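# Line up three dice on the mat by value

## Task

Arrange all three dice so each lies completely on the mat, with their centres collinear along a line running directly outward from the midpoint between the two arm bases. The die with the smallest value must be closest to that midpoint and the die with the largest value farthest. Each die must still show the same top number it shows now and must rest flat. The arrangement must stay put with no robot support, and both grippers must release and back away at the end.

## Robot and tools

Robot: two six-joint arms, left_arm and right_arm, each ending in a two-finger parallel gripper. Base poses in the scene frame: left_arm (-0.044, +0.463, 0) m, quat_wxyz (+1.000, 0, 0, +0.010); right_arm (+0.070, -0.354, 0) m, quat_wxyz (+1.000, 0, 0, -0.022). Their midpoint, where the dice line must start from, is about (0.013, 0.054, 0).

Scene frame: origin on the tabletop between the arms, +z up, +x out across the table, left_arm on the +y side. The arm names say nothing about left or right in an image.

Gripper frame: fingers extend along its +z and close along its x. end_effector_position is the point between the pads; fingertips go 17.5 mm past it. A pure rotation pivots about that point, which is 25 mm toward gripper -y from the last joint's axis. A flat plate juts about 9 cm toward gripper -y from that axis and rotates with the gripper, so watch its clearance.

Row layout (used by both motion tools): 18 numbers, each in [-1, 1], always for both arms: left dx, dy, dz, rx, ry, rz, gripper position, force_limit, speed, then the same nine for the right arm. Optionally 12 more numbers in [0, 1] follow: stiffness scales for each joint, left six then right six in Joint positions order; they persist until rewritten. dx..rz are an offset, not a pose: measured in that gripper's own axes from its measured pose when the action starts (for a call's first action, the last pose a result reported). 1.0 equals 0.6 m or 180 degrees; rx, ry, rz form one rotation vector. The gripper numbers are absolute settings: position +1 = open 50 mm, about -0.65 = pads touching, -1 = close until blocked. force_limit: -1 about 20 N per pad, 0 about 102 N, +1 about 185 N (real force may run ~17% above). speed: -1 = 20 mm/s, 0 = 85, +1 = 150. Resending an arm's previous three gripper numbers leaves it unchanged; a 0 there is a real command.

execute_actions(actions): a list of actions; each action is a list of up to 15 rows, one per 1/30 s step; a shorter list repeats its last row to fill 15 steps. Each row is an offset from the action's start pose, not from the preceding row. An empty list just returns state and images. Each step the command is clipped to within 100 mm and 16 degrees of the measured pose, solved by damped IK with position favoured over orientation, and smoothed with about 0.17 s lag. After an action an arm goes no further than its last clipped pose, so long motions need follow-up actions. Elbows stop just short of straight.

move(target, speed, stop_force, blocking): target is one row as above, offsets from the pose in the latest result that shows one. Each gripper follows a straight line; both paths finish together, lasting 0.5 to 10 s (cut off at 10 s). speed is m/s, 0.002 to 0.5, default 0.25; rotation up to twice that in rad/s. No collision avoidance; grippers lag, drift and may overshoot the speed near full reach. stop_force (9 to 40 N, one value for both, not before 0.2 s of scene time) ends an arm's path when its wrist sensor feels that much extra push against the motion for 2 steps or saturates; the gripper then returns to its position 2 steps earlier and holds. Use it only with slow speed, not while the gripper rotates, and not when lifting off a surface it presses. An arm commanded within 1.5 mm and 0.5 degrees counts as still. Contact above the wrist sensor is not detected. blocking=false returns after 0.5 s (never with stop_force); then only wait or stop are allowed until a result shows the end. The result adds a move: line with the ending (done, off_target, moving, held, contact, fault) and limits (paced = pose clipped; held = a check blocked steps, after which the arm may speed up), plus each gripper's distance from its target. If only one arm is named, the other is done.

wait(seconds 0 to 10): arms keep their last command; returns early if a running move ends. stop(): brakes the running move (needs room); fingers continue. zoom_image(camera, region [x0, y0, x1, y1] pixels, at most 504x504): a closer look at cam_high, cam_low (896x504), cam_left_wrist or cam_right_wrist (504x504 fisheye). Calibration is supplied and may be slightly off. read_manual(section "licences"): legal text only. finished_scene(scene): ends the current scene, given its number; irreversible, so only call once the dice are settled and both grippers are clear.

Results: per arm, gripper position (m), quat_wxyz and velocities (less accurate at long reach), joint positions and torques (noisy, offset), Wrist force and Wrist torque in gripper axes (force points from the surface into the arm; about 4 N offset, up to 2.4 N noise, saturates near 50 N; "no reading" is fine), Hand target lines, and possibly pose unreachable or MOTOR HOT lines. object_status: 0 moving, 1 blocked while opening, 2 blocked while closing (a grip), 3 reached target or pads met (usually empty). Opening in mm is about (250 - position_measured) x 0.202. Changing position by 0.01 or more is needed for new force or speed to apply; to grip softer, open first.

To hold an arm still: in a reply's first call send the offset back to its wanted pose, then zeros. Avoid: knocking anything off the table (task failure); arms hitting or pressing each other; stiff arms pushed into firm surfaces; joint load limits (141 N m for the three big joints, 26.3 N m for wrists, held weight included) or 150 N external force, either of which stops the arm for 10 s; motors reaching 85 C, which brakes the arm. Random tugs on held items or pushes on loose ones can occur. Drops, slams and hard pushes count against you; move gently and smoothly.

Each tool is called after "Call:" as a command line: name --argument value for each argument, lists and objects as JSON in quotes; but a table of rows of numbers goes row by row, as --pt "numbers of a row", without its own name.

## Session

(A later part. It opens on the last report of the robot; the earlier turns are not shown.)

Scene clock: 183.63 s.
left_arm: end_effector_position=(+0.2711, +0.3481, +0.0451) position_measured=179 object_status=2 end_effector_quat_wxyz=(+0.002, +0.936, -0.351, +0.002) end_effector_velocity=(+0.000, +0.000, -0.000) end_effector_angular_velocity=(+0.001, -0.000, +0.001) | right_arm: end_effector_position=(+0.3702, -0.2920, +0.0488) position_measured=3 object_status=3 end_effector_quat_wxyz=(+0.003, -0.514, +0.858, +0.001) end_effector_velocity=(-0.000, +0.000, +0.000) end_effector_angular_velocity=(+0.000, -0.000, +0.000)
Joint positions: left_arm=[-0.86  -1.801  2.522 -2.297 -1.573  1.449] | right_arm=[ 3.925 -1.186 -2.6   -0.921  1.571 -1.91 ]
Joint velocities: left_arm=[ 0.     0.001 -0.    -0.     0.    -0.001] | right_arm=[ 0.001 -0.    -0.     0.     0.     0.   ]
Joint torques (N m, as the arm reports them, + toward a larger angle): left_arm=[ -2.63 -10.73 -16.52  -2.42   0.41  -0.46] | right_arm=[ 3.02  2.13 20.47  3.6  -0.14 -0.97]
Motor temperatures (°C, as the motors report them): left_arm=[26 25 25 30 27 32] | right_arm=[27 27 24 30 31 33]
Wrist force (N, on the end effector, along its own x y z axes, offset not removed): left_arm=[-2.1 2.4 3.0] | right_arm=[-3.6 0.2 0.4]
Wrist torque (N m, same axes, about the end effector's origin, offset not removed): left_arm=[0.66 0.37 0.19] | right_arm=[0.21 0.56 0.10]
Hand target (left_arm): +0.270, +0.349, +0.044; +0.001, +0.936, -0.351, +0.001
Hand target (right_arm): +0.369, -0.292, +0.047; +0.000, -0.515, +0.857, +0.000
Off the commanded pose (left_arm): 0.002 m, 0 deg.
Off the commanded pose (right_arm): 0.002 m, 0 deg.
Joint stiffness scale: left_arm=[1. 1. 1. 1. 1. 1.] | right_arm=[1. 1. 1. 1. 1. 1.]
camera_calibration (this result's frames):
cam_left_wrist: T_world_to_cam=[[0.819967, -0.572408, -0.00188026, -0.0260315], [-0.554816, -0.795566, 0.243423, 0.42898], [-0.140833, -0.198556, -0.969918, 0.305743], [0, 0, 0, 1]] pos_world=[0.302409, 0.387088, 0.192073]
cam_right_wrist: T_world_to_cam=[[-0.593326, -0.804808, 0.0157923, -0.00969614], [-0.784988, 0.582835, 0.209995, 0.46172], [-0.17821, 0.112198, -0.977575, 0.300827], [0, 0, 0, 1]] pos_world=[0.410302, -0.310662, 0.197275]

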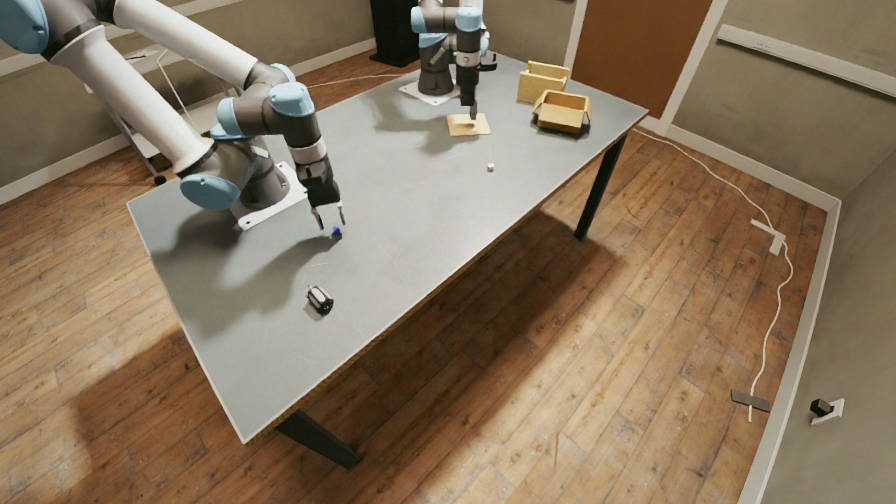

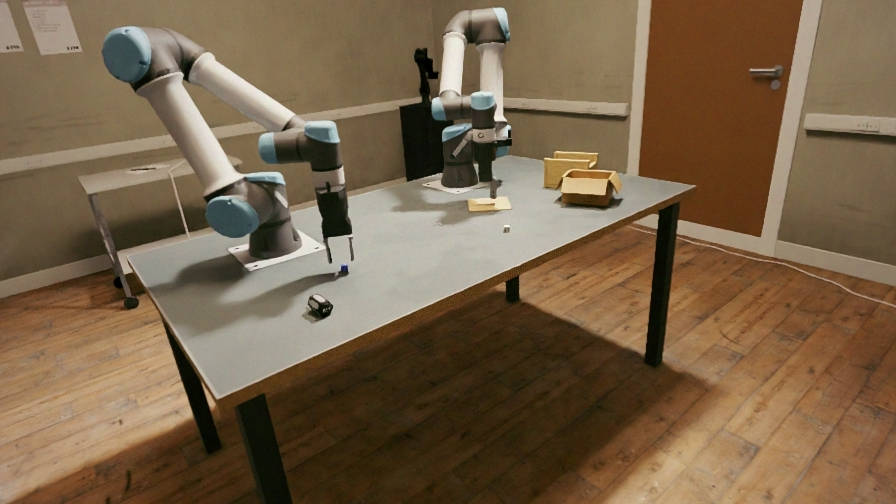

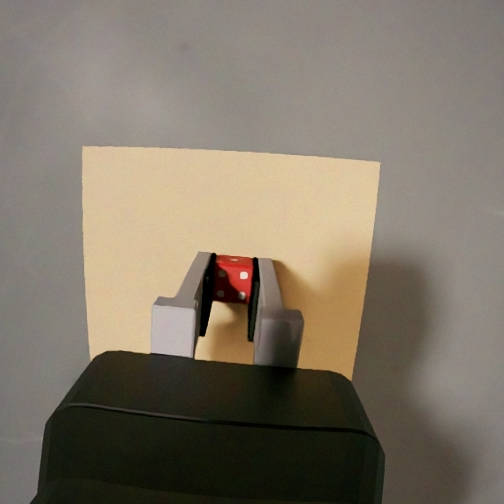

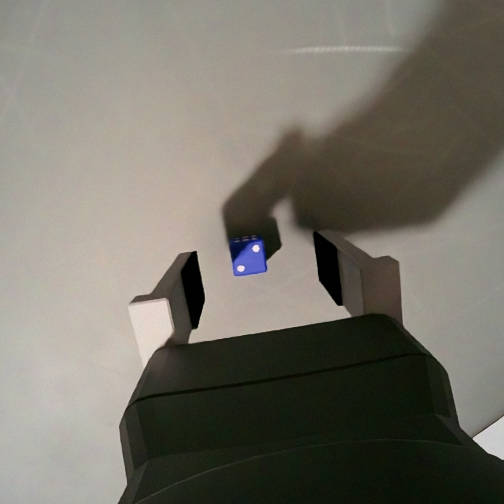

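Call:
zoom_image --camera "cam_low" --region '[318, 235, 363, 280]'

Call:
zoom_image --camera "cam_low" --region '[460, 170, 520, 220]'

Region (318, 235, 363, 280) of cam_low's 896x504 image, scaled by 11.200, with more detail than that image has.

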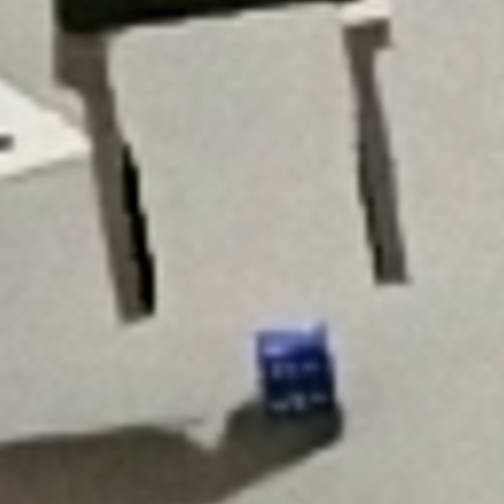

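Region (460, 170, 520, 220) of cam_low's 896x504 image, scaled by 8.400, with more detail than that image has.

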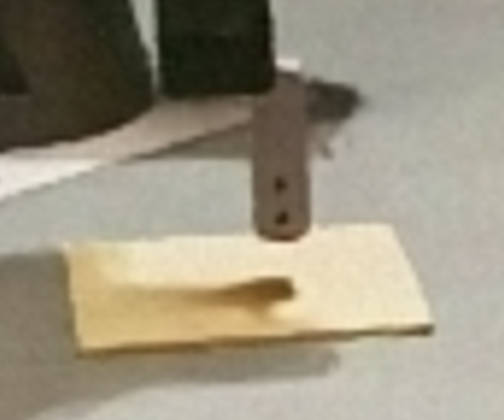

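Call:
execute_actions --actions '[[[-0.0002,0,0.0024,0,0,0,-1,-0.5,-0.25,-0.0002,0,0.0016,0,0,0,-1,-0.5,-0.25],[-0.0006,0,0.0083,0,0,0,-1,-0.5,-0.25,-0.0009,0,0.0057,0,0,0,-1,-0.5,-0.25],[-0.0013,0,0.0161,0,0,0,-1,-0.5,-0.25,-0.0018,0,0.0118,0,0,0,-1,-0.5,-0.25],[-0.0019,0,0.0239,0,0,0,-1,-0.5,-0.25,-0.0028,0,0.0190,0,0,0,-1,-0.5,-0.25],[-0.0023,0,0.0298,0,0,0,-1,-0.5,-0.25,-0.0040,0,0.0265,0,0,0,-1,-0.5,-0.25],[-0.0025,0,0.0322,0,0,0,-1,-0.5,-0.25,-0.0050,0,0.0337,0,0,0,-1,-0.5,-0.25],[-0.0025,0,0.0322,0,0,0,-1,-0.5,-0.25,-0.0059,0,0.0398,0,0,0,-1,-0.5,-0.25],[-0.0025,0,0.0322,0,0,0,-1,-0.5,-0.25,-0.0066,0,0.0439,0,0,0,-1,-0.5,-0.25],[-0.0025,0,0.0322,0,0,0,-1,-0.5,-0.25,-0.0068,0,0.0455,0,0,0,-1,-0.5,-0.25],[-0.0025,0,0.0322,0,0,0,-1,-0.5,-0.25,-0.0068,0,0.0455,0,0,0,-1,-0.5,-0.25],[-0.0025,0,0.0322,0,0,0,-1,-0.5,-0.25,-0.0068,0,0.0455,0,0,0,-1,-0.5,-0.25],[-0.0025,0,0.0322,0,0,0,1,-0.5,0.5,-0.0068,0,0.0455,0,0,0,-1,-0.5,-0.25],[-0.0025,0,0.0311,0,0,0,1,-0.5,0.5,-0.0068,0,0.0455,0,0,0,-1,-0.5,-0.25],[-0.0025,0,0.0283,0,0,0,1,-0.5,0.5,-0.0068,0,0.0455,0,0,0,-1,-0.5,-0.25],[-0.0025,0,0.0242,0,0,0,1,-0.5,0.5,-0.0068,0,0.0455,0,0,0,-1,-0.5,-0.25]],[[0.0019,-0.0002,-0.0097,0,0,0.0002,1,-0.5,0.5,0,0,0,0,0,0,-1,-0.5,-0.25],[0.0074,-0.0007,-0.0152,0,0,0.0007,1,-0.5,0.5,0,0,0,0,0,0,-1,-0.5,-0.25],[0.0163,-0.0015,-0.0207,0,0,0.0016,1,-0.5,0.5,0,0,0,0,0,0,-1,-0.5,-0.25],[0.0282,-0.0027,-0.0257,0,0,0.0028,1,-0.5,0.5,0,0,0,0,0,0,-1,-0.5,-0.25],[0.0428,-0.0041,-0.0298,0,0,0.0043,1,-0.5,0.5,0,0,-0.0014,0,0,0,-1,-0.5,-0.25],[0.0598,-0.0057,-0.0326,0,0,0.0060,1,-0.5,0.5,-0.0007,0.0011,-0.0052,0,0,-0.0013,-1,-0.5,-0.25],[0.0789,-0.0075,-0.0337,0,0,0.0079,1,-0.5,0.5,-0.0028,0.0043,-0.0108,0,0,-0.0050,-1,-0.5,-0.25],[0.0999,-0.0095,-0.0337,0,0,0.0100,1,-0.5,0.5,-0.0061,0.0093,-0.0176,0,0,-0.0108,-1,-0.5,-0.25],[0.1223,-0.0116,-0.0337,0,0,0.0123,1,-0.5,0.5,-0.0104,0.0159,-0.025,0,0,-0.0185,-1,-0.5,-0.25],[0.1460,-0.0138,-0.0337,0,0,0.0147,1,-0.5,0.5,-0.0157,0.0240,-0.0324,0,0,-0.0278,-1,-0.5,-0.25],[0.1705,-0.0162,-0.0337,0,0,0.0171,1,-0.5,0.5,-0.0217,0.0332,-0.0392,0,0,-0.0385,-1,-0.5,-0.25],[0.1957,-0.0185,-0.0337,0,0,0.0196,1,-0.5,0.5,-0.0284,0.0434,-0.0448,0,0,-0.0504,-1,-0.5,-0.25],[0.2212,-0.0210,-0.0337,0,0,0.0222,1,-0.5,0.5,-0.0355,0.0544,-0.0486,0,0,-0.0632,-1,-0.5,-0.25],[0.2466,-0.0234,-0.0337,0,0,0.0248,1,-0.5,0.5,-0.0431,0.0659,-0.05,0,0,-0.0765,-1,-0.5,-0.25],[0.2718,-0.0258,-0.0337,0,0,0.0273,1,-0.5,0.5,-0.0508,0.0777,-0.05,0,0,-0.0903,-1,-0.5,-0.25]],[[0.1543,-0.0216,0,0,0,0.0156,1,-0.5,0.5,-0.0494,0.0636,-0.019,0,0,-0.0783,-1,-0.5,-0.25],[0.1779,-0.0249,0,0,0,0.0180,1,-0.5,0.5,-0.0581,0.0748,-0.019,0,0,-0.0920,-1,-0.5,-0.25],[0.2002,-0.0280,0,0,0,0.0202,1,-0.5,0.5,-0.0665,0.0857,-0.019,0,0,-0.1054,-1,-0.5,-0.25],[0.2210,-0.0309,0,0,0,0.0223,1,-0.5,0.5,-0.0745,0.0960,-0.019,0,0,-0.1182,-1,-0.5,-0.25],[0.2401,-0.0336,0,0,0,0.0242,1,-0.5,0.5,-0.0820,0.1057,-0.019,0,0,-0.1300,-1,-0.5,-0.25],[0.2570,-0.0359,0,0,0,0.0259,1,-0.5,0.5,-0.0888,0.1144,-0.019,0,0,-0.1408,-1,-0.5,-0.25],[0.2715,-0.0380,0,0,0,0.0274,1,-0.5,0.5,-0.0947,0.1220,-0.019,0,0,-0.1501,-1,-0.5,-0.25],[0.2833,-0.0396,0,0,0,0.0286,1,-0.5,0.5,-0.0996,0.1282,-0.019,0,0,-0.1578,-1,-0.5,-0.25],[0.2921,-0.0408,0,0,0,0.0295,1,-0.5,0.5,-0.1032,0.1330,-0.019,0,0,-0.1636,-1,-0.5,-0.25],[0.2976,-0.0416,0,0,0,0.0300,1,-0.5,0.5,-0.1055,0.1359,-0.019,0,0,-0.1673,-1,-0.5,-0.25],[0.2995,-0.0419,0,0,0,0.0302,1,-0.5,0.5,-0.1064,0.1370,-0.019,0,0,-0.1686,-1,-0.5,-0.25]]]'

Call:
wait --seconds 0.5

Scene clock: 305.13 s.
left_arm: end_effector_position=(+0.4786, +0.1952, +0.0562) position_measured=3 object_status=3 end_effector_quat_wxyz=(+0.001, +0.911, -0.413, +0.014) end_effector_velocity=(+0.092, -0.060, -0.025) end_effector_angular_velocity=(+0.042, +0.071, -0.058) | right_arm: end_effector_position=(+0.3106, -0.1846, +0.0540) position_measured=179 object_status=2 end_effector_quat_wxyz=(-0.003, +0.750, -0.661, -0.006) end_effector_velocity=(-0.029, +0.050, +0.001) end_effector_angular_velocity=(-0.010, -0.026, +0.271)
Joint positions: left_arm=[-0.771 -1.228  1.878 -2.247 -1.564  1.672] | right_arm=[ 4.343 -1.106 -2.621 -0.976  1.579 -2.11 ]
Joint velocities: left_arm=[ 0.044  0.287 -0.368  0.161 -0.02   0.101] | right_arm=[ 0.212  0.     0.001  0.    -0.028 -0.06 ]
Joint torques (N m, as the arm reports them, + toward a larger angle): left_arm=[  2.37 -41.58 -16.43  -2.38  -0.31  -0.05] | right_arm=[-4.14  0.49 23.33  2.9  -0.48 -0.99]
Motor temperatures (°C, as the motors report them): left_arm=[26 25 25 30 27 32] | right_arm=[27 27 24 30 31 33]
Wrist force (N, on the end effector, along its own x y z axes, offset not removed): left_arm=[0.6 0.6 0.7] | right_arm=[-2.5 0.3 -1.7]
Wrist torque (N m, same axes, about the end effector's origin, offset not removed): left_arm=[0.21 -0.04 -0.06] | right_arm=[0.12 0.32 0.14]
Hand target (left_arm): +0.487, +0.191, +0.056; +0.001, +0.910, -0.415, +0.008
Hand target (right_arm): +0.309, -0.182, +0.053; -0.002, +0.757, -0.653, -0.003
Off the commanded pose (left_arm): 0.009 m, 1 deg.
Off the commanded pose (right_arm): 0.003 m, 1 deg.
Joint stiffness scale: left_arm=[1. 1. 1. 1. 1. 1.] | right_arm=[1. 1. 1. 1. 1. 1.]
camera_calibration (this result's frames):
cam_left_wrist: T_world_to_cam=[[0.735763, -0.676917, 0.0208695, -0.224319], [-0.661885, -0.712215, 0.23379, 0.455258], [-0.143393, -0.185828, -0.972063, 0.31425], [0, 0, 0, 1]] pos_world=[0.511435, 0.230792, 0.203717]
cam_right_wrist: T_world_to_cam=[[-0.0176089, -0.999802, 0.00921375, -0.173167], [-0.9765, 0.0191768, 0.214663, 0.306451], [-0.214797, -0.00521725, -0.976645, 0.272922], [0, 0, 0, 1]] pos_world=[0.354823, -0.177586, 0.20236]

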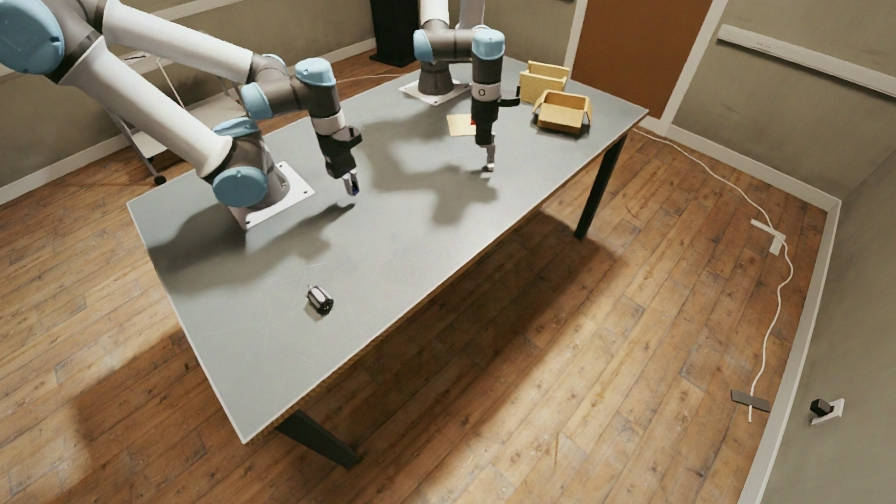

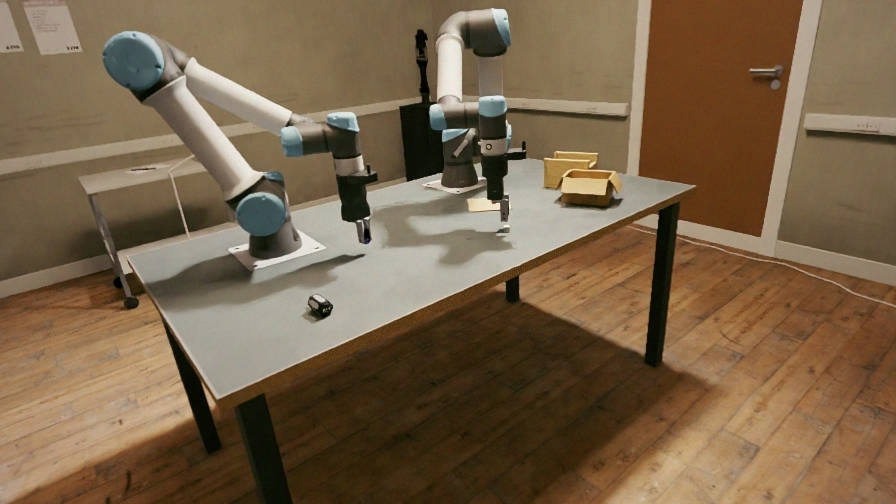

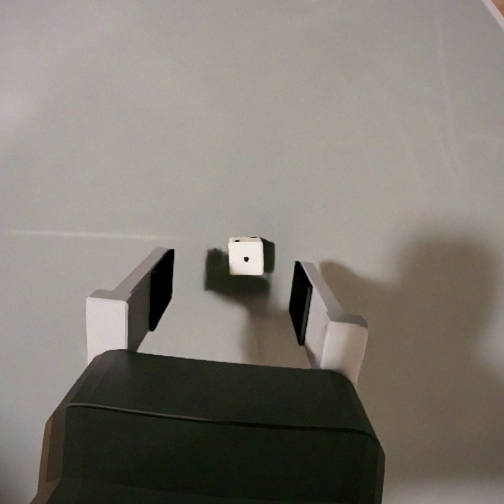

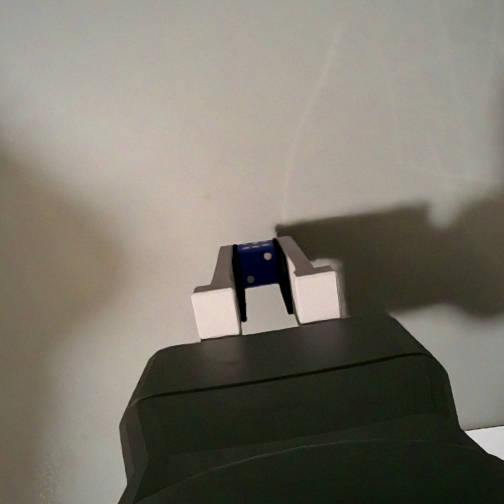

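Scene clock: 305.63 s.
left_arm: end_effector_position=(+0.4852, +0.1915, +0.0555) position_measured=3 object_status=3 end_effector_quat_wxyz=(+0.001, +0.909, -0.416, +0.008) end_effector_velocity=(-0.001, +0.000, -0.000) end_effector_angular_velocity=(+0.002, +0.002, -0.000) | right_arm: end_effector_position=(+0.3094, -0.1817, +0.0539) position_measured=179 object_status=2 end_effector_quat_wxyz=(-0.004, +0.756, -0.654, -0.004) end_effector_velocity=(-0.000, +0.000, +0.000) end_effector_angular_velocity=(-0.000, -0.000, +0.002)
Joint positions: left_arm=[-0.766 -1.208  1.846 -2.225 -1.567  1.684] | right_arm=[ 4.357 -1.107 -2.621 -0.975  1.575 -2.115]
Joint velocities: left_arm=[-0.001 -0.001  0.002  0.002  0.    -0.001] | right_arm=[ 0.002 -0.     0.    -0.    -0.    -0.001]
Joint torques (N m, as the arm reports them, + toward a larger angle): left_arm=[  1.45 -34.63 -23.43  -2.46  -0.4    0.04] | right_arm=[ 3.62 -0.58 23.89  3.26 -0.41 -1.01]
Motor temperatures (°C, as the motors report them): left_arm=[26 25 25 30 27 32] | right_arm=[27 27 24 30 31 33]
Wrist force (N, on the end effector, along its own x y z axes, offset not removed): left_arm=[-1.9 1.9 0.5] | right_arm=[1.3 -0.3 0.7]
Wrist torque (N m, same axes, about the end effector's origin, offset not removed): left_arm=[0.47 0.26 0.01] | right_arm=[0.09 -0.21 0.12]
Hand target (left_arm): +0.487, +0.191, +0.056; +0.001, +0.910, -0.415, +0.008
Hand target (right_arm): +0.309, -0.182, +0.053; -0.002, +0.757, -0.653, -0.003
Off the commanded pose (left_arm): 0.002 m, 0 deg.
Off the commanded pose (right_arm): 0.001 m, 0 deg.
Joint stiffness scale: left_arm=[1. 1. 1. 1. 1. 1.] | right_arm=[1. 1. 1. 1. 1. 1.]
wait: 0.50 s; at rest by 0.30 s
camera_calibration (this result's frames):
cam_left_wrist: T_world_to_cam=[[0.731186, -0.682109, 0.00969941, -0.227809], [-0.664467, -0.708912, 0.236489, 0.4577], [-0.154436, -0.179363, -0.971586, 0.317921], [0, 0, 0, 1]] pos_world=[0.519796, 0.226101, 0.202856]
cam_right_wrist: T_world_to_cam=[[0.000813704, -0.999937, 0.0111791, -0.17605], [-0.977489, 0.0015633, 0.210982, 0.3025], [-0.210986, -0.0110991, -0.977426, 0.270367], [0, 0, 0, 1]] pos_world=[0.352877, -0.173511, 0.20241]

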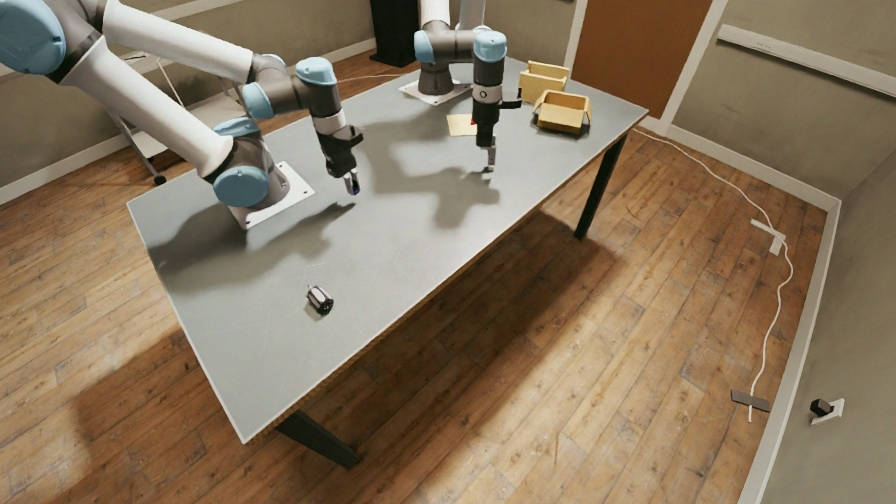

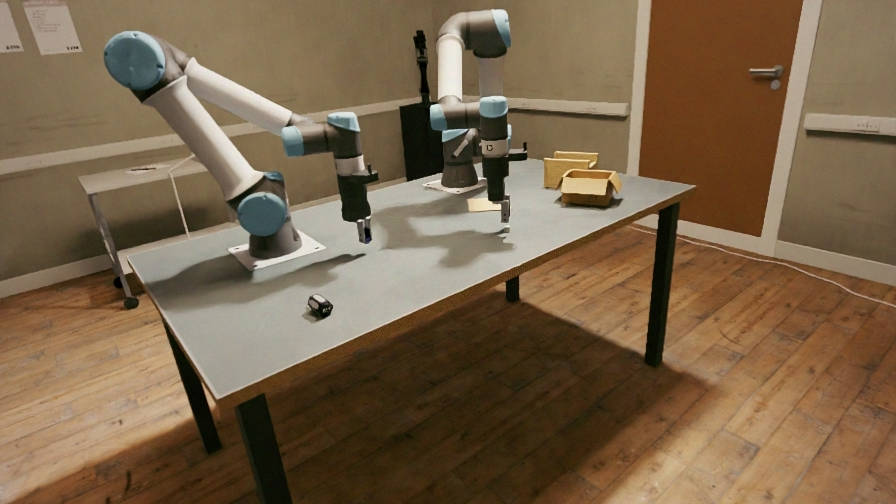

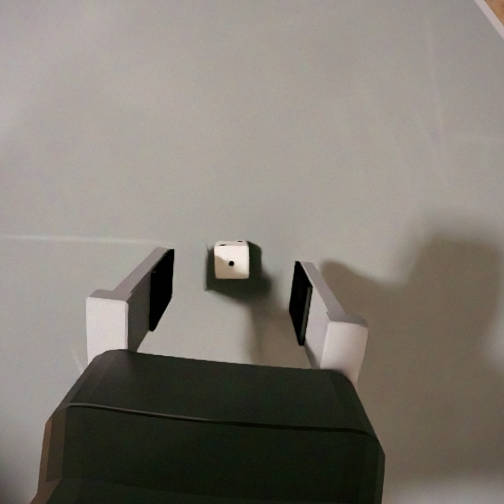

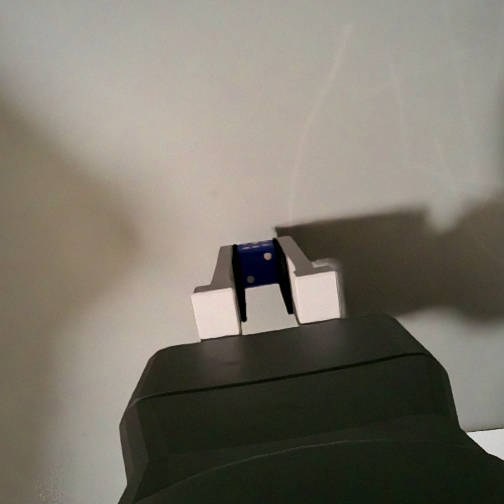

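Call:
execute_actions --actions '[]'

Scene clock: 316.93 s.
left_arm: end_effector_position=(+0.4852, +0.1915, +0.0555) position_measured=3 object_status=3 end_effector_quat_wxyz=(+0.001, +0.909, -0.416, +0.008) end_effector_velocity=(+0.001, -0.000, +0.001) end_effector_angular_velocity=(-0.001, -0.002, +0.001) | right_arm: end_effector_position=(+0.3094, -0.1816, +0.0539) position_measured=179 object_status=2 end_effector_quat_wxyz=(-0.004, +0.756, -0.654, -0.004) end_effector_velocity=(-0.000, -0.000, -0.000) end_effector_angular_velocity=(-0.000, +0.000, -0.000)
Joint positions: left_arm=[-0.766 -1.208  1.846 -2.224 -1.567  1.684] | right_arm=[ 4.357 -1.107 -2.621 -0.975  1.575 -2.115]
Joint velocities: left_arm=[ 0.     0.    -0.002  0.     0.    -0.001] | right_arm=[ 0.    -0.    -0.    -0.     0.     0.001]
Joint torques (N m, as the arm reports them, + toward a larger angle): left_arm=[  0.86 -35.04 -23.51  -2.44  -0.31   0.19] | right_arm=[ 2.7  -0.45 22.79  3.23 -0.46 -1.06]
Motor temperatures (°C, as the motors report them): left_arm=[26 25 25 30 27 32] | right_arm=[27 27 24 30 31 33]
Wrist force (N, on the end effector, along its own x y z axes, offset not removed): left_arm=[0.5 1.9 -1.8] | right_arm=[0.2 4.7 -0.5]
Wrist torque (N m, same axes, about the end effector's origin, offset not removed): left_arm=[0.39 -0.22 -0.03] | right_arm=[0.98 -0.13 -0.11]
Hand target (left_arm): +0.487, +0.191, +0.056; +0.001, +0.910, -0.415, +0.008
Hand target (right_arm): +0.309, -0.182, +0.053; -0.002, +0.757, -0.653, -0.003
Off the commanded pose (left_arm): 0.002 m, 0 deg.
Off the commanded pose (right_arm): 0.001 m, 0 deg.
Joint stiffness scale: left_arm=[1. 1. 1. 1. 1. 1.] | right_arm=[1. 1. 1. 1. 1. 1.]
camera_calibration (this result's frames):
cam_left_wrist: T_world_to_cam=[[0.73114, -0.68216, 0.00957914, -0.227752], [-0.664491, -0.708881, 0.236517, 0.457695], [-0.154552, -0.179292, -0.97158, 0.317965], [0, 0, 0, 1]] pos_world=[0.519795, 0.226096, 0.202857]
cam_right_wrist: T_world_to_cam=[[0.000842696, -0.999937, 0.0111765, -0.176053], [-0.977497, 0.00153398, 0.210945, 0.302507], [-0.210948, -0.0111027, -0.977434, 0.270358], [0, 0, 0, 1]] pos_world=[0.352879, -0.173505, 0.202413]

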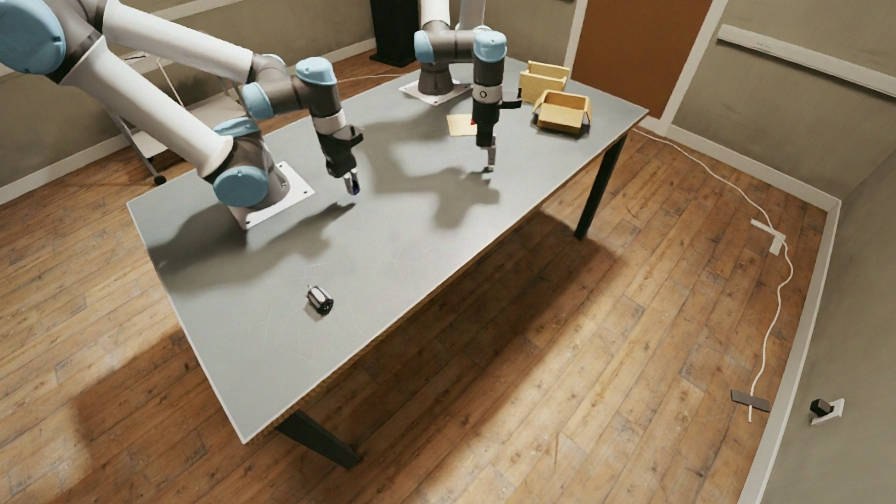

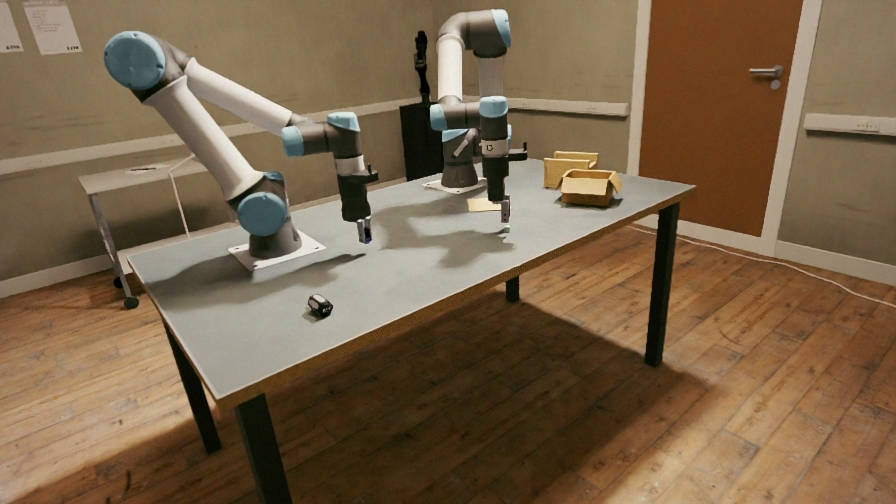

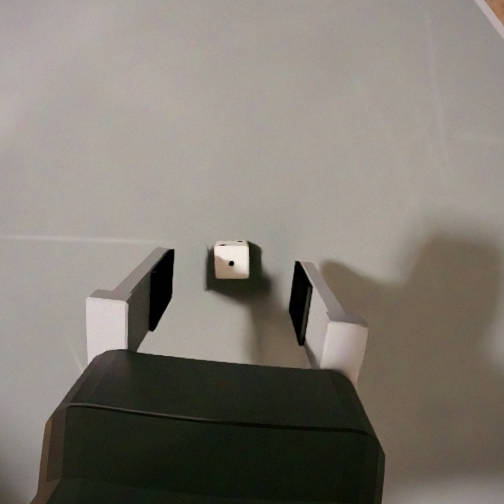

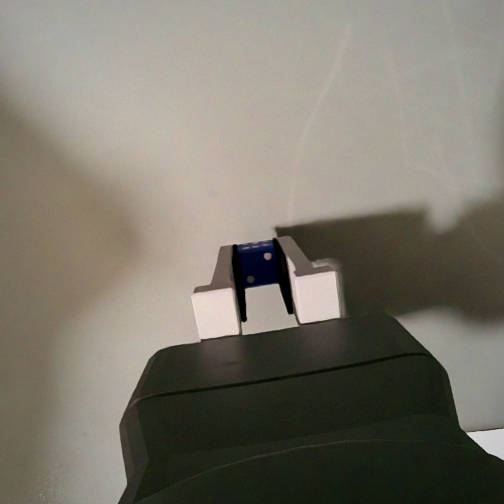

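Call:
zoom_image --camera "cam_left_wrist" --region '[160, 220, 320, 320]'

Region (160, 220, 320, 320) of cam_left_wrist's 504x504 image, scaled by 3.150, with more detail than that image has; it fills the top 315 rows of this view, and the rest is white.

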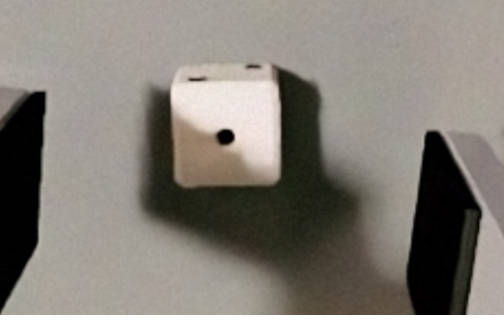

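Call:
execute_actions --actions '[ [ [-0.00008,-0.00006,0.00159,-0.00003,-0.00014,-0.00109,1,-0.5,0.5, -0.00023,0,0,0,0.00036,-0.00022,-1,-0.5,-0.25], [-0.00029,-0.00021,0.00589,-0.00013,-0.00052,-0.00403,1,-0.5,0.5, -0.00092,0,0,0,0.00072,-0.00087,-1,-0.5,-0.25], [-0.0006,-0.00044,0.01224,-0.00027,-0.00108,-0.00837,-1,-0.5,-0.25, -0.00205,0,0,0,0.00108,-0.00194,-1,-0.5,-0.25], [-0.00097,-0.00072,0.01995,-0.00044,-0.00175,-0.01365,-1,-0.5,-0.25, -0.0036,0,0,0,0.00144,-0.00341,-1,-0.5,-0.25], [-0.00138,-0.00102,0.02834,-0.00062,-0.00249,-0.01939,-1,-0.5,-0.25, -0.00555,0,0,0,0.0018,-0.00526,-1,-0.5,-0.25], [-0.00179,-0.00132,0.03672,-0.0008,-0.00323,-0.02512,-1,-0.5,-0.25, -0.00789,0,0,0,0.00216,-0.00747,-1,-0.5,-0.25], [-0.00216,-0.0016,0.04443,-0.00097,-0.0039,-0.0304,-1,-0.5,-0.25, -0.01059,0,0,0,0.00252,-0.01004,-1,-0.5,-0.25], [-0.00247,-0.00183,0.05078,-0.00111,-0.00446,-0.03474,-1,-0.5,-0.25, -0.01365,0,0,0,0.00288,-0.01294,-1,-0.5,-0.25], [-0.00268,-0.00198,0.05508,-0.00121,-0.00484,-0.03768,-1,-0.5,-0.25, -0.01705,0,0,0,0.00324,-0.01615,-1,-0.5,-0.25], [-0.00276,-0.00204,0.05667,-0.00124,-0.00498,-0.03877,-1,-0.5,-0.25, -0.02076,0,0,0,0.0036,-0.01967,-1,-0.5,-0.25], [-0.00276,-0.00204,0.05667,-0.00124,-0.00498,-0.03877,-1,-0.5,-0.25, -0.02477,0,0,0,0.0036,-0.02347,-1,-0.5,-0.25], [-0.00276,-0.00204,0.05667,-0.00124,-0.00498,-0.03877,-1,-0.5,-0.25, -0.02907,0,0,0,0.0036,-0.02754,-1,-0.5,-0.25], [-0.00276,-0.00204,0.05667,-0.00124,-0.00498,-0.03877,-1,-0.5,-0.25, -0.03363,0,0,0,0.0036,-0.03187,-1,-0.5,-0.25], [-0.00276,-0.00204,0.05667,-0.00124,-0.00498,-0.03877,-1,-0.5,-0.25, -0.03844,0,0,0,0.0036,-0.03643,-1,-0.5,-0.25], [-0.00276,-0.00204,0.05667,-0.00124,-0.00498,-0.03877,-1,-0.5,-0.25, -0.04348,0,0,0,0.0036,-0.04121,-1,-0.5,-0.25] ], [ [0,0,0,0,0,0,-1,-0.5,-0.25, -0.02869,-0.00196,0,0,0,-0.02725,-1,-0.5,-0.25], [0,0,0,0,0,0,-1,-0.5,-0.25, -0.03413,-0.00233,0,0,0,-0.03242,-1,-0.5,-0.25], [0,0,0,0,0,0,-1,-0.5,-0.25, -0.03976,-0.00271,0,0,0,-0.03776,-1,-0.5,-0.25], [0,0,0,0,0,0,-1,-0.5,-0.25, -0.04554,-0.0031,0,0,0,-0.04326,-1,-0.5,-0.25], [0,0,-0.00158,0,0,0,-1,-0.5,-0.25, -0.05148,-0.00351,0,0,0,-0.04889,-1,-0.5,-0.25], [0,0,-0.00573,0,0,0,-1,-0.5,-0.25, -0.05753,-0.00392,0,0,0,-0.05465,-1,-0.5,-0.25], [0,0,-0.0116,0,0,0,-1,-0.5,-0.25, -0.06371,-0.00434,0,0,0,-0.06051,-1,-0.5,-0.25], [-0.00118,0.00044,-0.01835,0,0,0,-1,-0.5,-0.25, -0.06997,-0.00477,0,0,0,-0.06646,-1,-0.5,-0.25], [-0.00464,0.00172,-0.0251,0,0,0,-1,-0.5,-0.25, -0.07631,-0.0052,0,0,0,-0.07249,-1,-0.5,-0.25], [-0.01022,0.00379,-0.03097,0,0,0,-1,-0.5,-0.25, -0.08272,-0.00564,0,0,0,-0.07857,-1,-0.5,-0.25], [-0.01777,0.00659,-0.03512,0,0,0,-1,-0.5,-0.25, -0.08916,-0.00608,0,0,0,-0.08469,-1,-0.5,-0.25], [-0.02715,0.01007,-0.0367,0,0,0,-1,-0.5,-0.25, -0.09563,-0.00652,0,0,0,-0.09084,-1,-0.5,-0.25], [-0.03823,0.01417,-0.0367,0,0,0,-1,-0.5,-0.25, -0.10211,-0.00696,0,0,0,-0.09699,-1,-0.5,-0.25], [-0.05084,0.01885,-0.0367,0,0,0,-1,-0.5,-0.25, -0.10859,-0.0074,0,0,0,-0.10314,-1,-0.5,-0.25], [-0.06484,0.02404,-0.0367,0,0,0,-1,-0.5,-0.25, -0.11503,-0.00784,0,0,0,-0.10926,-1,-0.5,-0.25] ], [ [-0.07114,0.02637,-0.005,0,0,0,-1,-0.5,-0.25, -0.03817,-0.01226,0,0,0,-0.03799,-1,-0.5,-0.25], [-0.08748,0.03243,-0.005,0,0,0,-1,-0.5,-0.25, -0.04423,-0.0142,0,0,0,-0.04402,-1,-0.5,-0.25], [-0.10478,0.03884,-0.005,0,0,0,-1,-0.5,-0.25, -0.0502,-0.01612,0,0,0,-0.04997,-1,-0.5,-0.25], [-0.12288,0.04556,-0.005,0,0,0,-1,-0.5,-0.25, -0.05609,-0.01801,0,0,0,-0.05583,-1,-0.5,-0.25], [-0.14163,0.05251,-0.005,0,0,0,-1,-0.5,-0.25, -0.06188,-0.01987,0,0,0,-0.06159,-1,-0.5,-0.25], [-0.16091,0.05965,-0.005,0,0,0,-1,-0.5,-0.25, -0.06754,-0.02169,0,0,0,-0.06722,-1,-0.5,-0.25], [-0.18055,0.06694,-0.005,0,0,0,-1,-0.5,-0.25, -0.07306,-0.02346,0,0,0,-0.07272,-1,-0.5,-0.25], [-0.20041,0.0743,-0.005,0,0,0,-1,-0.5,-0.25, -0.07842,-0.02518,0,0,0,-0.07806,-1,-0.5,-0.25], [-0.22034,0.08169,-0.005,0,0,0,-1,-0.5,-0.25, -0.08362,-0.02685,0,0,0,-0.08323,-1,-0.5,-0.25], [-0.24019,0.08905,-0.005,0,0,0,-1,-0.5,-0.25, -0.08862,-0.02846,0,0,0,-0.08821,-1,-0.5,-0.25], [-0.25983,0.09633,-0.005,0,0,0,-1,-0.5,-0.25, -0.09343,-0.03,0,0,0,-0.09299,-1,-0.5,-0.25], [-0.27911,0.10347,-0.005,0,0,0,-1,-0.5,-0.25, -0.09801,-0.03147,0,0,0,-0.09755,-1,-0.5,-0.25], [-0.29786,0.11043,-0.005,0,0,0,-1,-0.5,-0.25, -0.10235,-0.03286,0,0,0,-0.10187,-1,-0.5,-0.25], [-0.31596,0.11714,-0.005,0,0,0,-1,-0.5,-0.25, -0.10644,-0.03418,0,0,0,-0.10594,-1,-0.5,-0.25], [-0.33326,0.12355,-0.005,0,0,0,-1,-0.5,-0.25, -0.11026,-0.0354,0,0,0,-0.10975,-1,-0.5,-0.25] ], [ [-0.11337,0.04203,0,0,0,0,-1,-0.5,-0.25, -0.02291,-0.01516,0,0,0,-0.02603,-1,-0.5,-0.25], [-0.12861,0.04768,0,0,0,0,-1,-0.5,-0.25, -0.02574,-0.01703,0,0,0,-0.02925,-1,-0.5,-0.25], [-0.14261,0.05287,0,0,0,0,-1,-0.5,-0.25, -0.02829,-0.01872,0,0,0,-0.03215,-1,-0.5,-0.25], [-0.15522,0.05754,0,0,0,0,-1,-0.5,-0.25, -0.03054,-0.02022,0,0,0,-0.03471,-1,-0.5,-0.25], [-0.16629,0.06165,0,0,0,0,-1,-0.5,-0.25, -0.03249,-0.02151,0,0,0,-0.03693,-1,-0.5,-0.25], [-0.17567,0.06513,0,0,0,0,-1,-0.5,-0.25, -0.03412,-0.02258,0,0,0,-0.03878,-1,-0.5,-0.25], [-0.18323,0.06793,0,0,0,0,-1,-0.5,-0.25, -0.03541,-0.02344,0,0,0,-0.04024,-1,-0.5,-0.25], [-0.18881,0.07,0,0,0,0,-1,-0.5,-0.25, -0.03635,-0.02406,0,0,0,-0.04131,-1,-0.5,-0.25], [-0.19226,0.07128,0,0,0,0,-1,-0.5,-0.25, -0.03693,-0.02444,0,0,0,-0.04196,-1,-0.5,-0.25], [-0.19344,0.07172,0,0,0,0,-1,-0.5,-0.25, -0.03712,-0.02457,0,0,0,-0.04218,-1,-0.5,-0.25] ] ]'

Scene clock: 438.93 s.
left_arm: end_effector_position=(+0.2327, +0.3040, +0.0337) position_measured=179 object_status=2 end_effector_quat_wxyz=(+0.002, +0.928, -0.373, -0.008) end_effector_velocity=(-0.052, +0.001, +0.040) end_effector_angular_velocity=(-0.040, -0.042, +0.022) | right_arm: end_effector_position=(+0.2858, -0.0448, +0.0529) position_measured=179 object_status=2 end_effector_quat_wxyz=(+0.003, +0.936, -0.352, +0.002) end_effector_velocity=(+0.000, +0.006, -0.000) end_effector_angular_velocity=(+0.001, -0.000, +0.046)
Joint positions: left_arm=[-1.046 -1.8    2.555 -2.315 -1.584  1.309] | right_arm=[ 4.546 -1.405 -2.445 -0.868  1.567 -2.633]
Joint velocities: left_arm=[-0.167 -0.302  0.078  0.165  0.013 -0.189] | right_arm=[-0.    -0.015  0.01   0.007 -0.    -0.046]
Joint torques (N m, as the arm reports them, + toward a larger angle): left_arm=[ -0.66  -5.4  -17.93  -2.47   0.58  -0.33] | right_arm=[ 2.42 14.36 24.78  3.5  -0.05 -0.8 ]
Motor temperatures (°C, as the motors report them): left_arm=[26 25 25 30 27 32] | right_arm=[27 27 24 30 31 33]
Wrist force (N, on the end effector, along its own x y z axes, offset not removed): left_arm=[0.2 1.2 0.3] | right_arm=[0.2 0.9 -1.9]
Wrist torque (N m, same axes, about the end effector's origin, offset not removed): left_arm=[0.53 -0.03 0.15] | right_arm=[0.12 0.04 -0.02]
Hand target (left_arm): +0.226, +0.307, +0.036; -0.001, +0.929, -0.370, -0.009
Hand target (right_arm): +0.285, -0.042, +0.053; +0.002, +0.937, -0.348, +0.002
Off the commanded pose (left_arm): 0.009 m, 1 deg.
Off the commanded pose (right_arm): 0.003 m, 0 deg.
Joint stiffness scale: left_arm=[1. 1. 1. 1. 1. 1.] | right_arm=[1. 1. 1. 1. 1. 1.]
camera_calibration (this result's frames):
cam_left_wrist: T_world_to_cam=[[0.791876, -0.610317, -0.0210956, -0.00115988], [-0.58724, -0.770504, 0.247939, 0.375155], [-0.167576, -0.183949, -0.968546, 0.28228], [0, 0, 0, 1]] pos_world=[0.268528, 0.340276, 0.180361]
cam_right_wrist: T_world_to_cam=[[0.650333, -0.759114, 0.0285114, -0.214924], [-0.745871, -0.630972, 0.213425, 0.184778], [-0.144024, -0.160063, -0.976543, 0.240069], [0, 0, 0, 1]] pos_world=[0.312169, -0.00813623, 0.20113]

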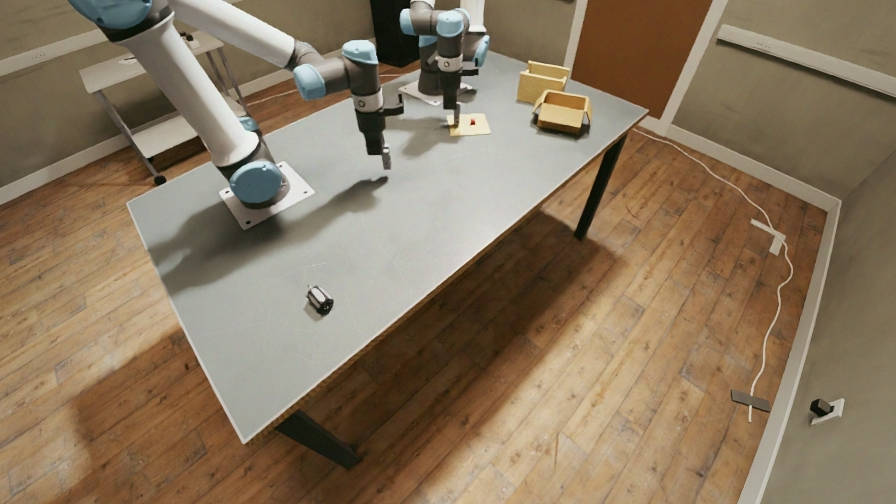

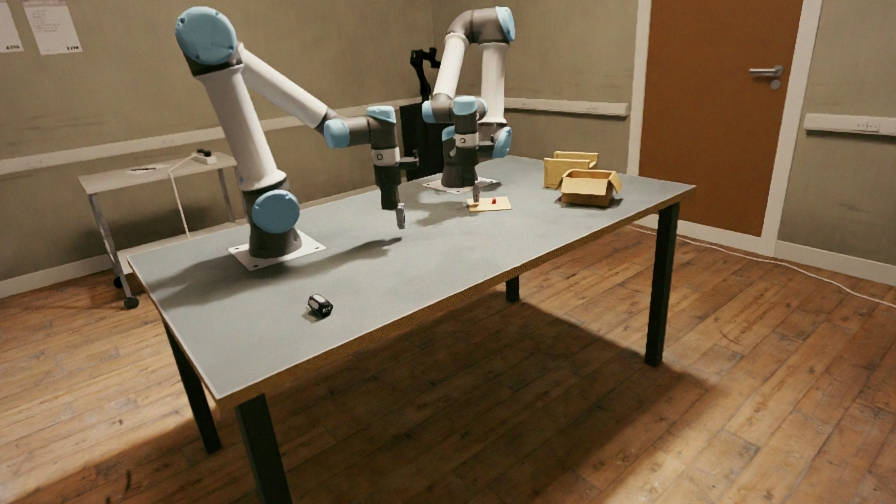

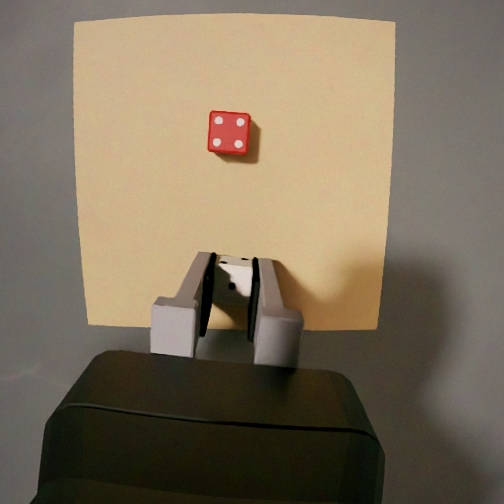

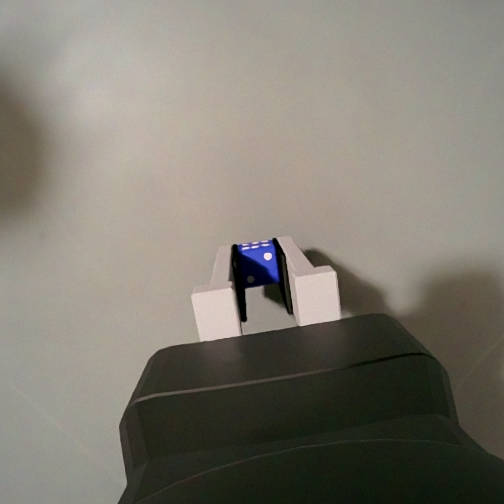

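Call:
execute_actions --actions '[]'

Call:
zoom_image --camera "cam_left_wrist" --region '[50, 0, 430, 360]'

Scene clock: 442.67 s.
left_arm: end_effector_position=(+0.2274, +0.3054, +0.0372) position_measured=179 object_status=2 end_effector_quat_wxyz=(-0.000, +0.929, -0.369, -0.008) end_effector_velocity=(-0.000, +0.001, -0.001) end_effector_angular_velocity=(+0.002, -0.000, -0.000) | right_arm: end_effector_position=(+0.2858, -0.0443, +0.0530) position_measured=179 object_status=2 end_effector_quat_wxyz=(+0.003, +0.937, -0.350, +0.002) end_effector_velocity=(-0.000, -0.000, -0.000) end_effector_angular_velocity=(-0.001, +0.000, +0.000)
Joint positions: left_arm=[-1.063 -1.828  2.56  -2.29  -1.581  1.285] | right_arm=[ 4.546 -1.406 -2.445 -0.868  1.567 -2.637]
Joint velocities: left_arm=[ 0.     0.001  0.001 -0.     0.001  0.   ] | right_arm=[ 0.     0.    -0.001 -0.     0.    -0.   ]
Joint torques (N m, as the arm reports them, + toward a larger angle): left_arm=[ -1.85  -9.99 -16.03  -2.34   0.36  -0.4 ] | right_arm=[ 1.72 11.22 26.13  3.41 -0.03 -1.08]
Motor temperatures (°C, as the motors report them): left_arm=[26 25 25 30 27 32] | right_arm=[27 27 24 30 31 33]
Wrist force (N, on the end effector, along its own x y z axes, offset not removed): left_arm=[-1.6 1.7 6.7] | right_arm=[-2.9 2.4 0.8]
Wrist torque (N m, same axes, about the end effector's origin, offset not removed): left_arm=[0.62 0.38 0.10] | right_arm=[0.38 0.30 0.19]
Hand target (left_arm): +0.226, +0.307, +0.036; -0.001, +0.929, -0.370, -0.009
Hand target (right_arm): +0.285, -0.042, +0.053; +0.002, +0.937, -0.348, +0.002
Off the commanded pose (left_arm): 0.002 m, 0 deg.
Off the commanded pose (right_arm): 0.002 m, 0 deg.
Joint stiffness scale: left_arm=[1. 1. 1. 1. 1. 1.] | right_arm=[1. 1. 1. 1. 1. 1.]
camera_calibration (this result's frames):
cam_left_wrist: T_world_to_cam=[[0.796778, -0.603869, -0.0220836, 0.000993726], [-0.581414, -0.776082, 0.244242, 0.372737], [-0.164629, -0.181767, -0.969463, 0.283793], [0, 0, 0, 1]] pos_world=[0.262644, 0.341459, 0.18411]
cam_right_wrist: T_world_to_cam=[[0.654055, -0.755922, 0.0281879, -0.21545], [-0.742776, -0.634735, 0.213063, 0.184047], [-0.143167, -0.160292, -0.976632, 0.239949], [0, 0, 0, 1]] pos_world=[0.311975, -0.00758033, 0.201201]

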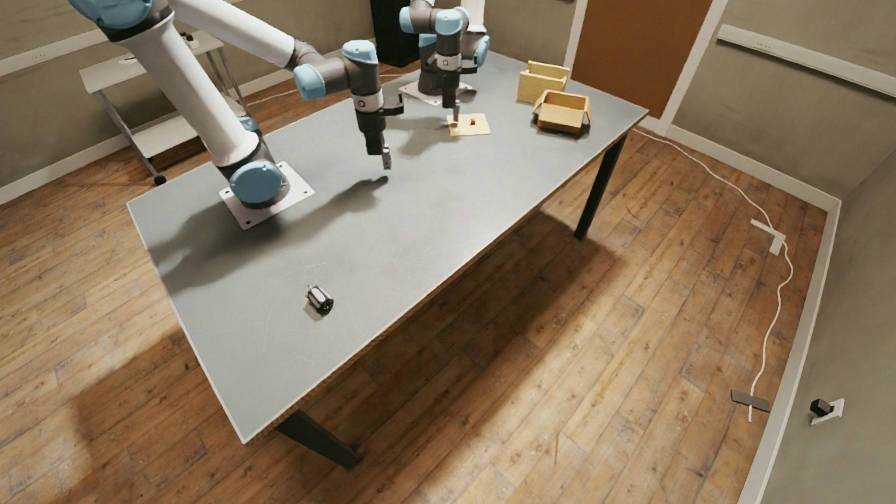

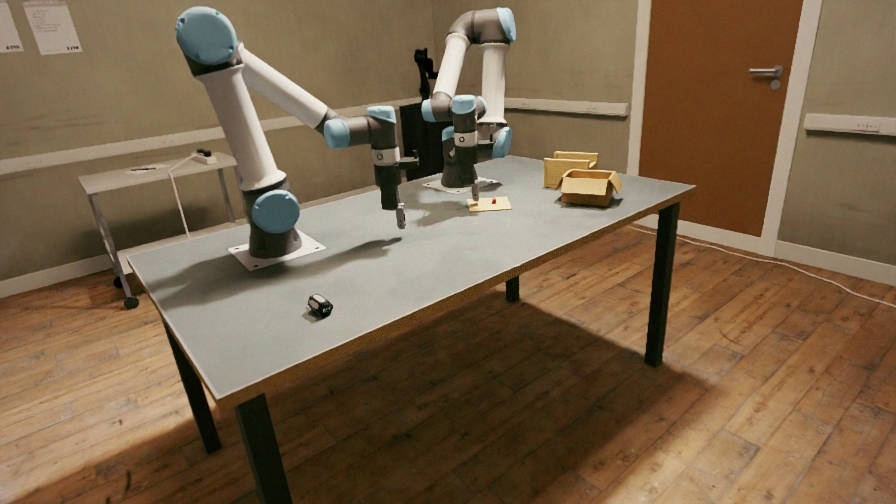

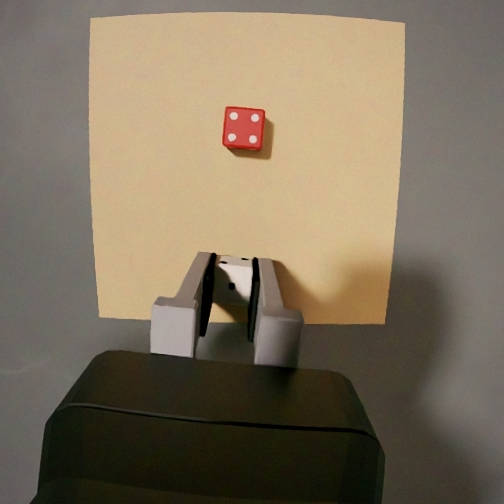

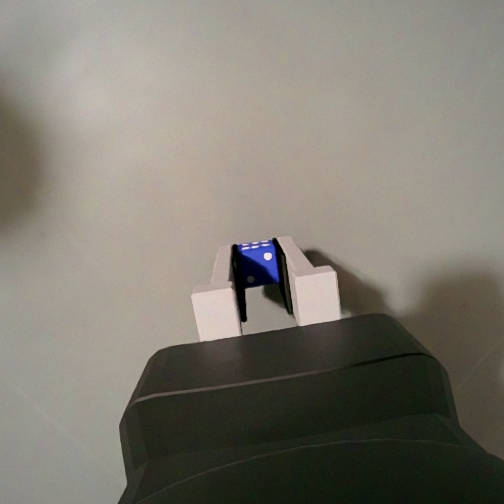

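Region (50, 0, 430, 360) of cam_left_wrist's 504x504 image, scaled by 1.326, with more detail than that image has; it fills the top 477 rows of this view, and the rest is white.

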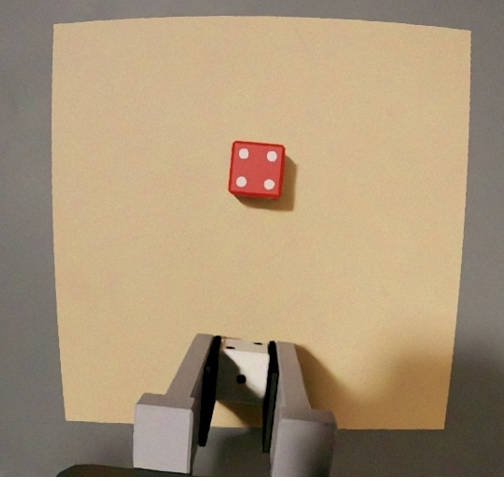

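Call:
zoom_image --camera "cam_high" --region '[436, 100, 500, 145]'

Call:
zoom_image --camera "cam_left_wrist" --region '[200, 85, 290, 175]'

Call:
zoom_image --camera "cam_low" --region '[455, 180, 525, 225]'

Region (436, 100, 500, 145) of cam_high's 896x504 image, scaled by 7.875, with more detail than that image has; it fills the top 354 rows of this view, and the rest is white.

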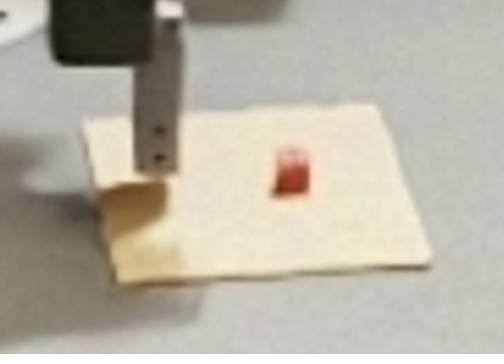

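Region (200, 85, 290, 175) of cam_left_wrist's 504x504 image, scaled by 5.600, with more detail than that image has.

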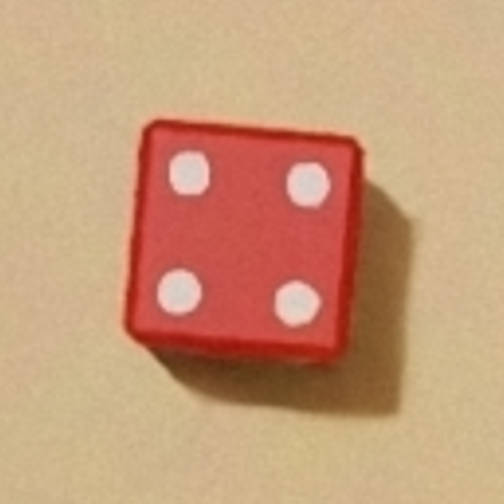

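Region (455, 180, 525, 225) of cam_low's 896x504 image, scaled by 7.200, with more detail than that image has; it fills the top 324 rows of this view, and the rest is white.

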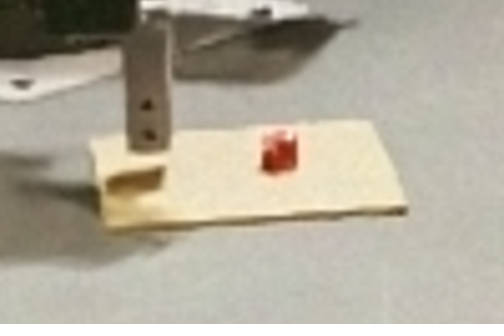

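Call:
zoom_image --camera "cam_left_wrist" --region '[190, 240, 280, 330]'

Region (190, 240, 280, 330) of cam_left_wrist's 504x504 image, scaled by 5.600, with more detail than that image has.

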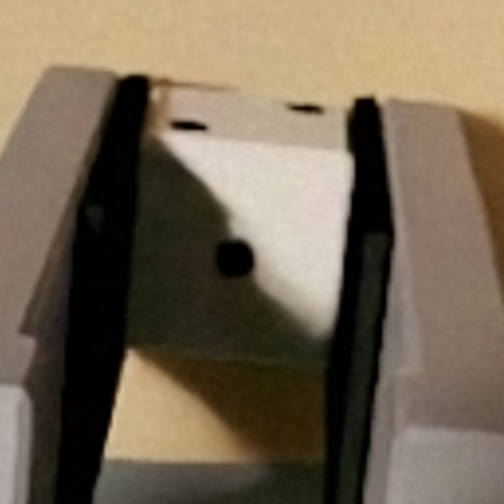

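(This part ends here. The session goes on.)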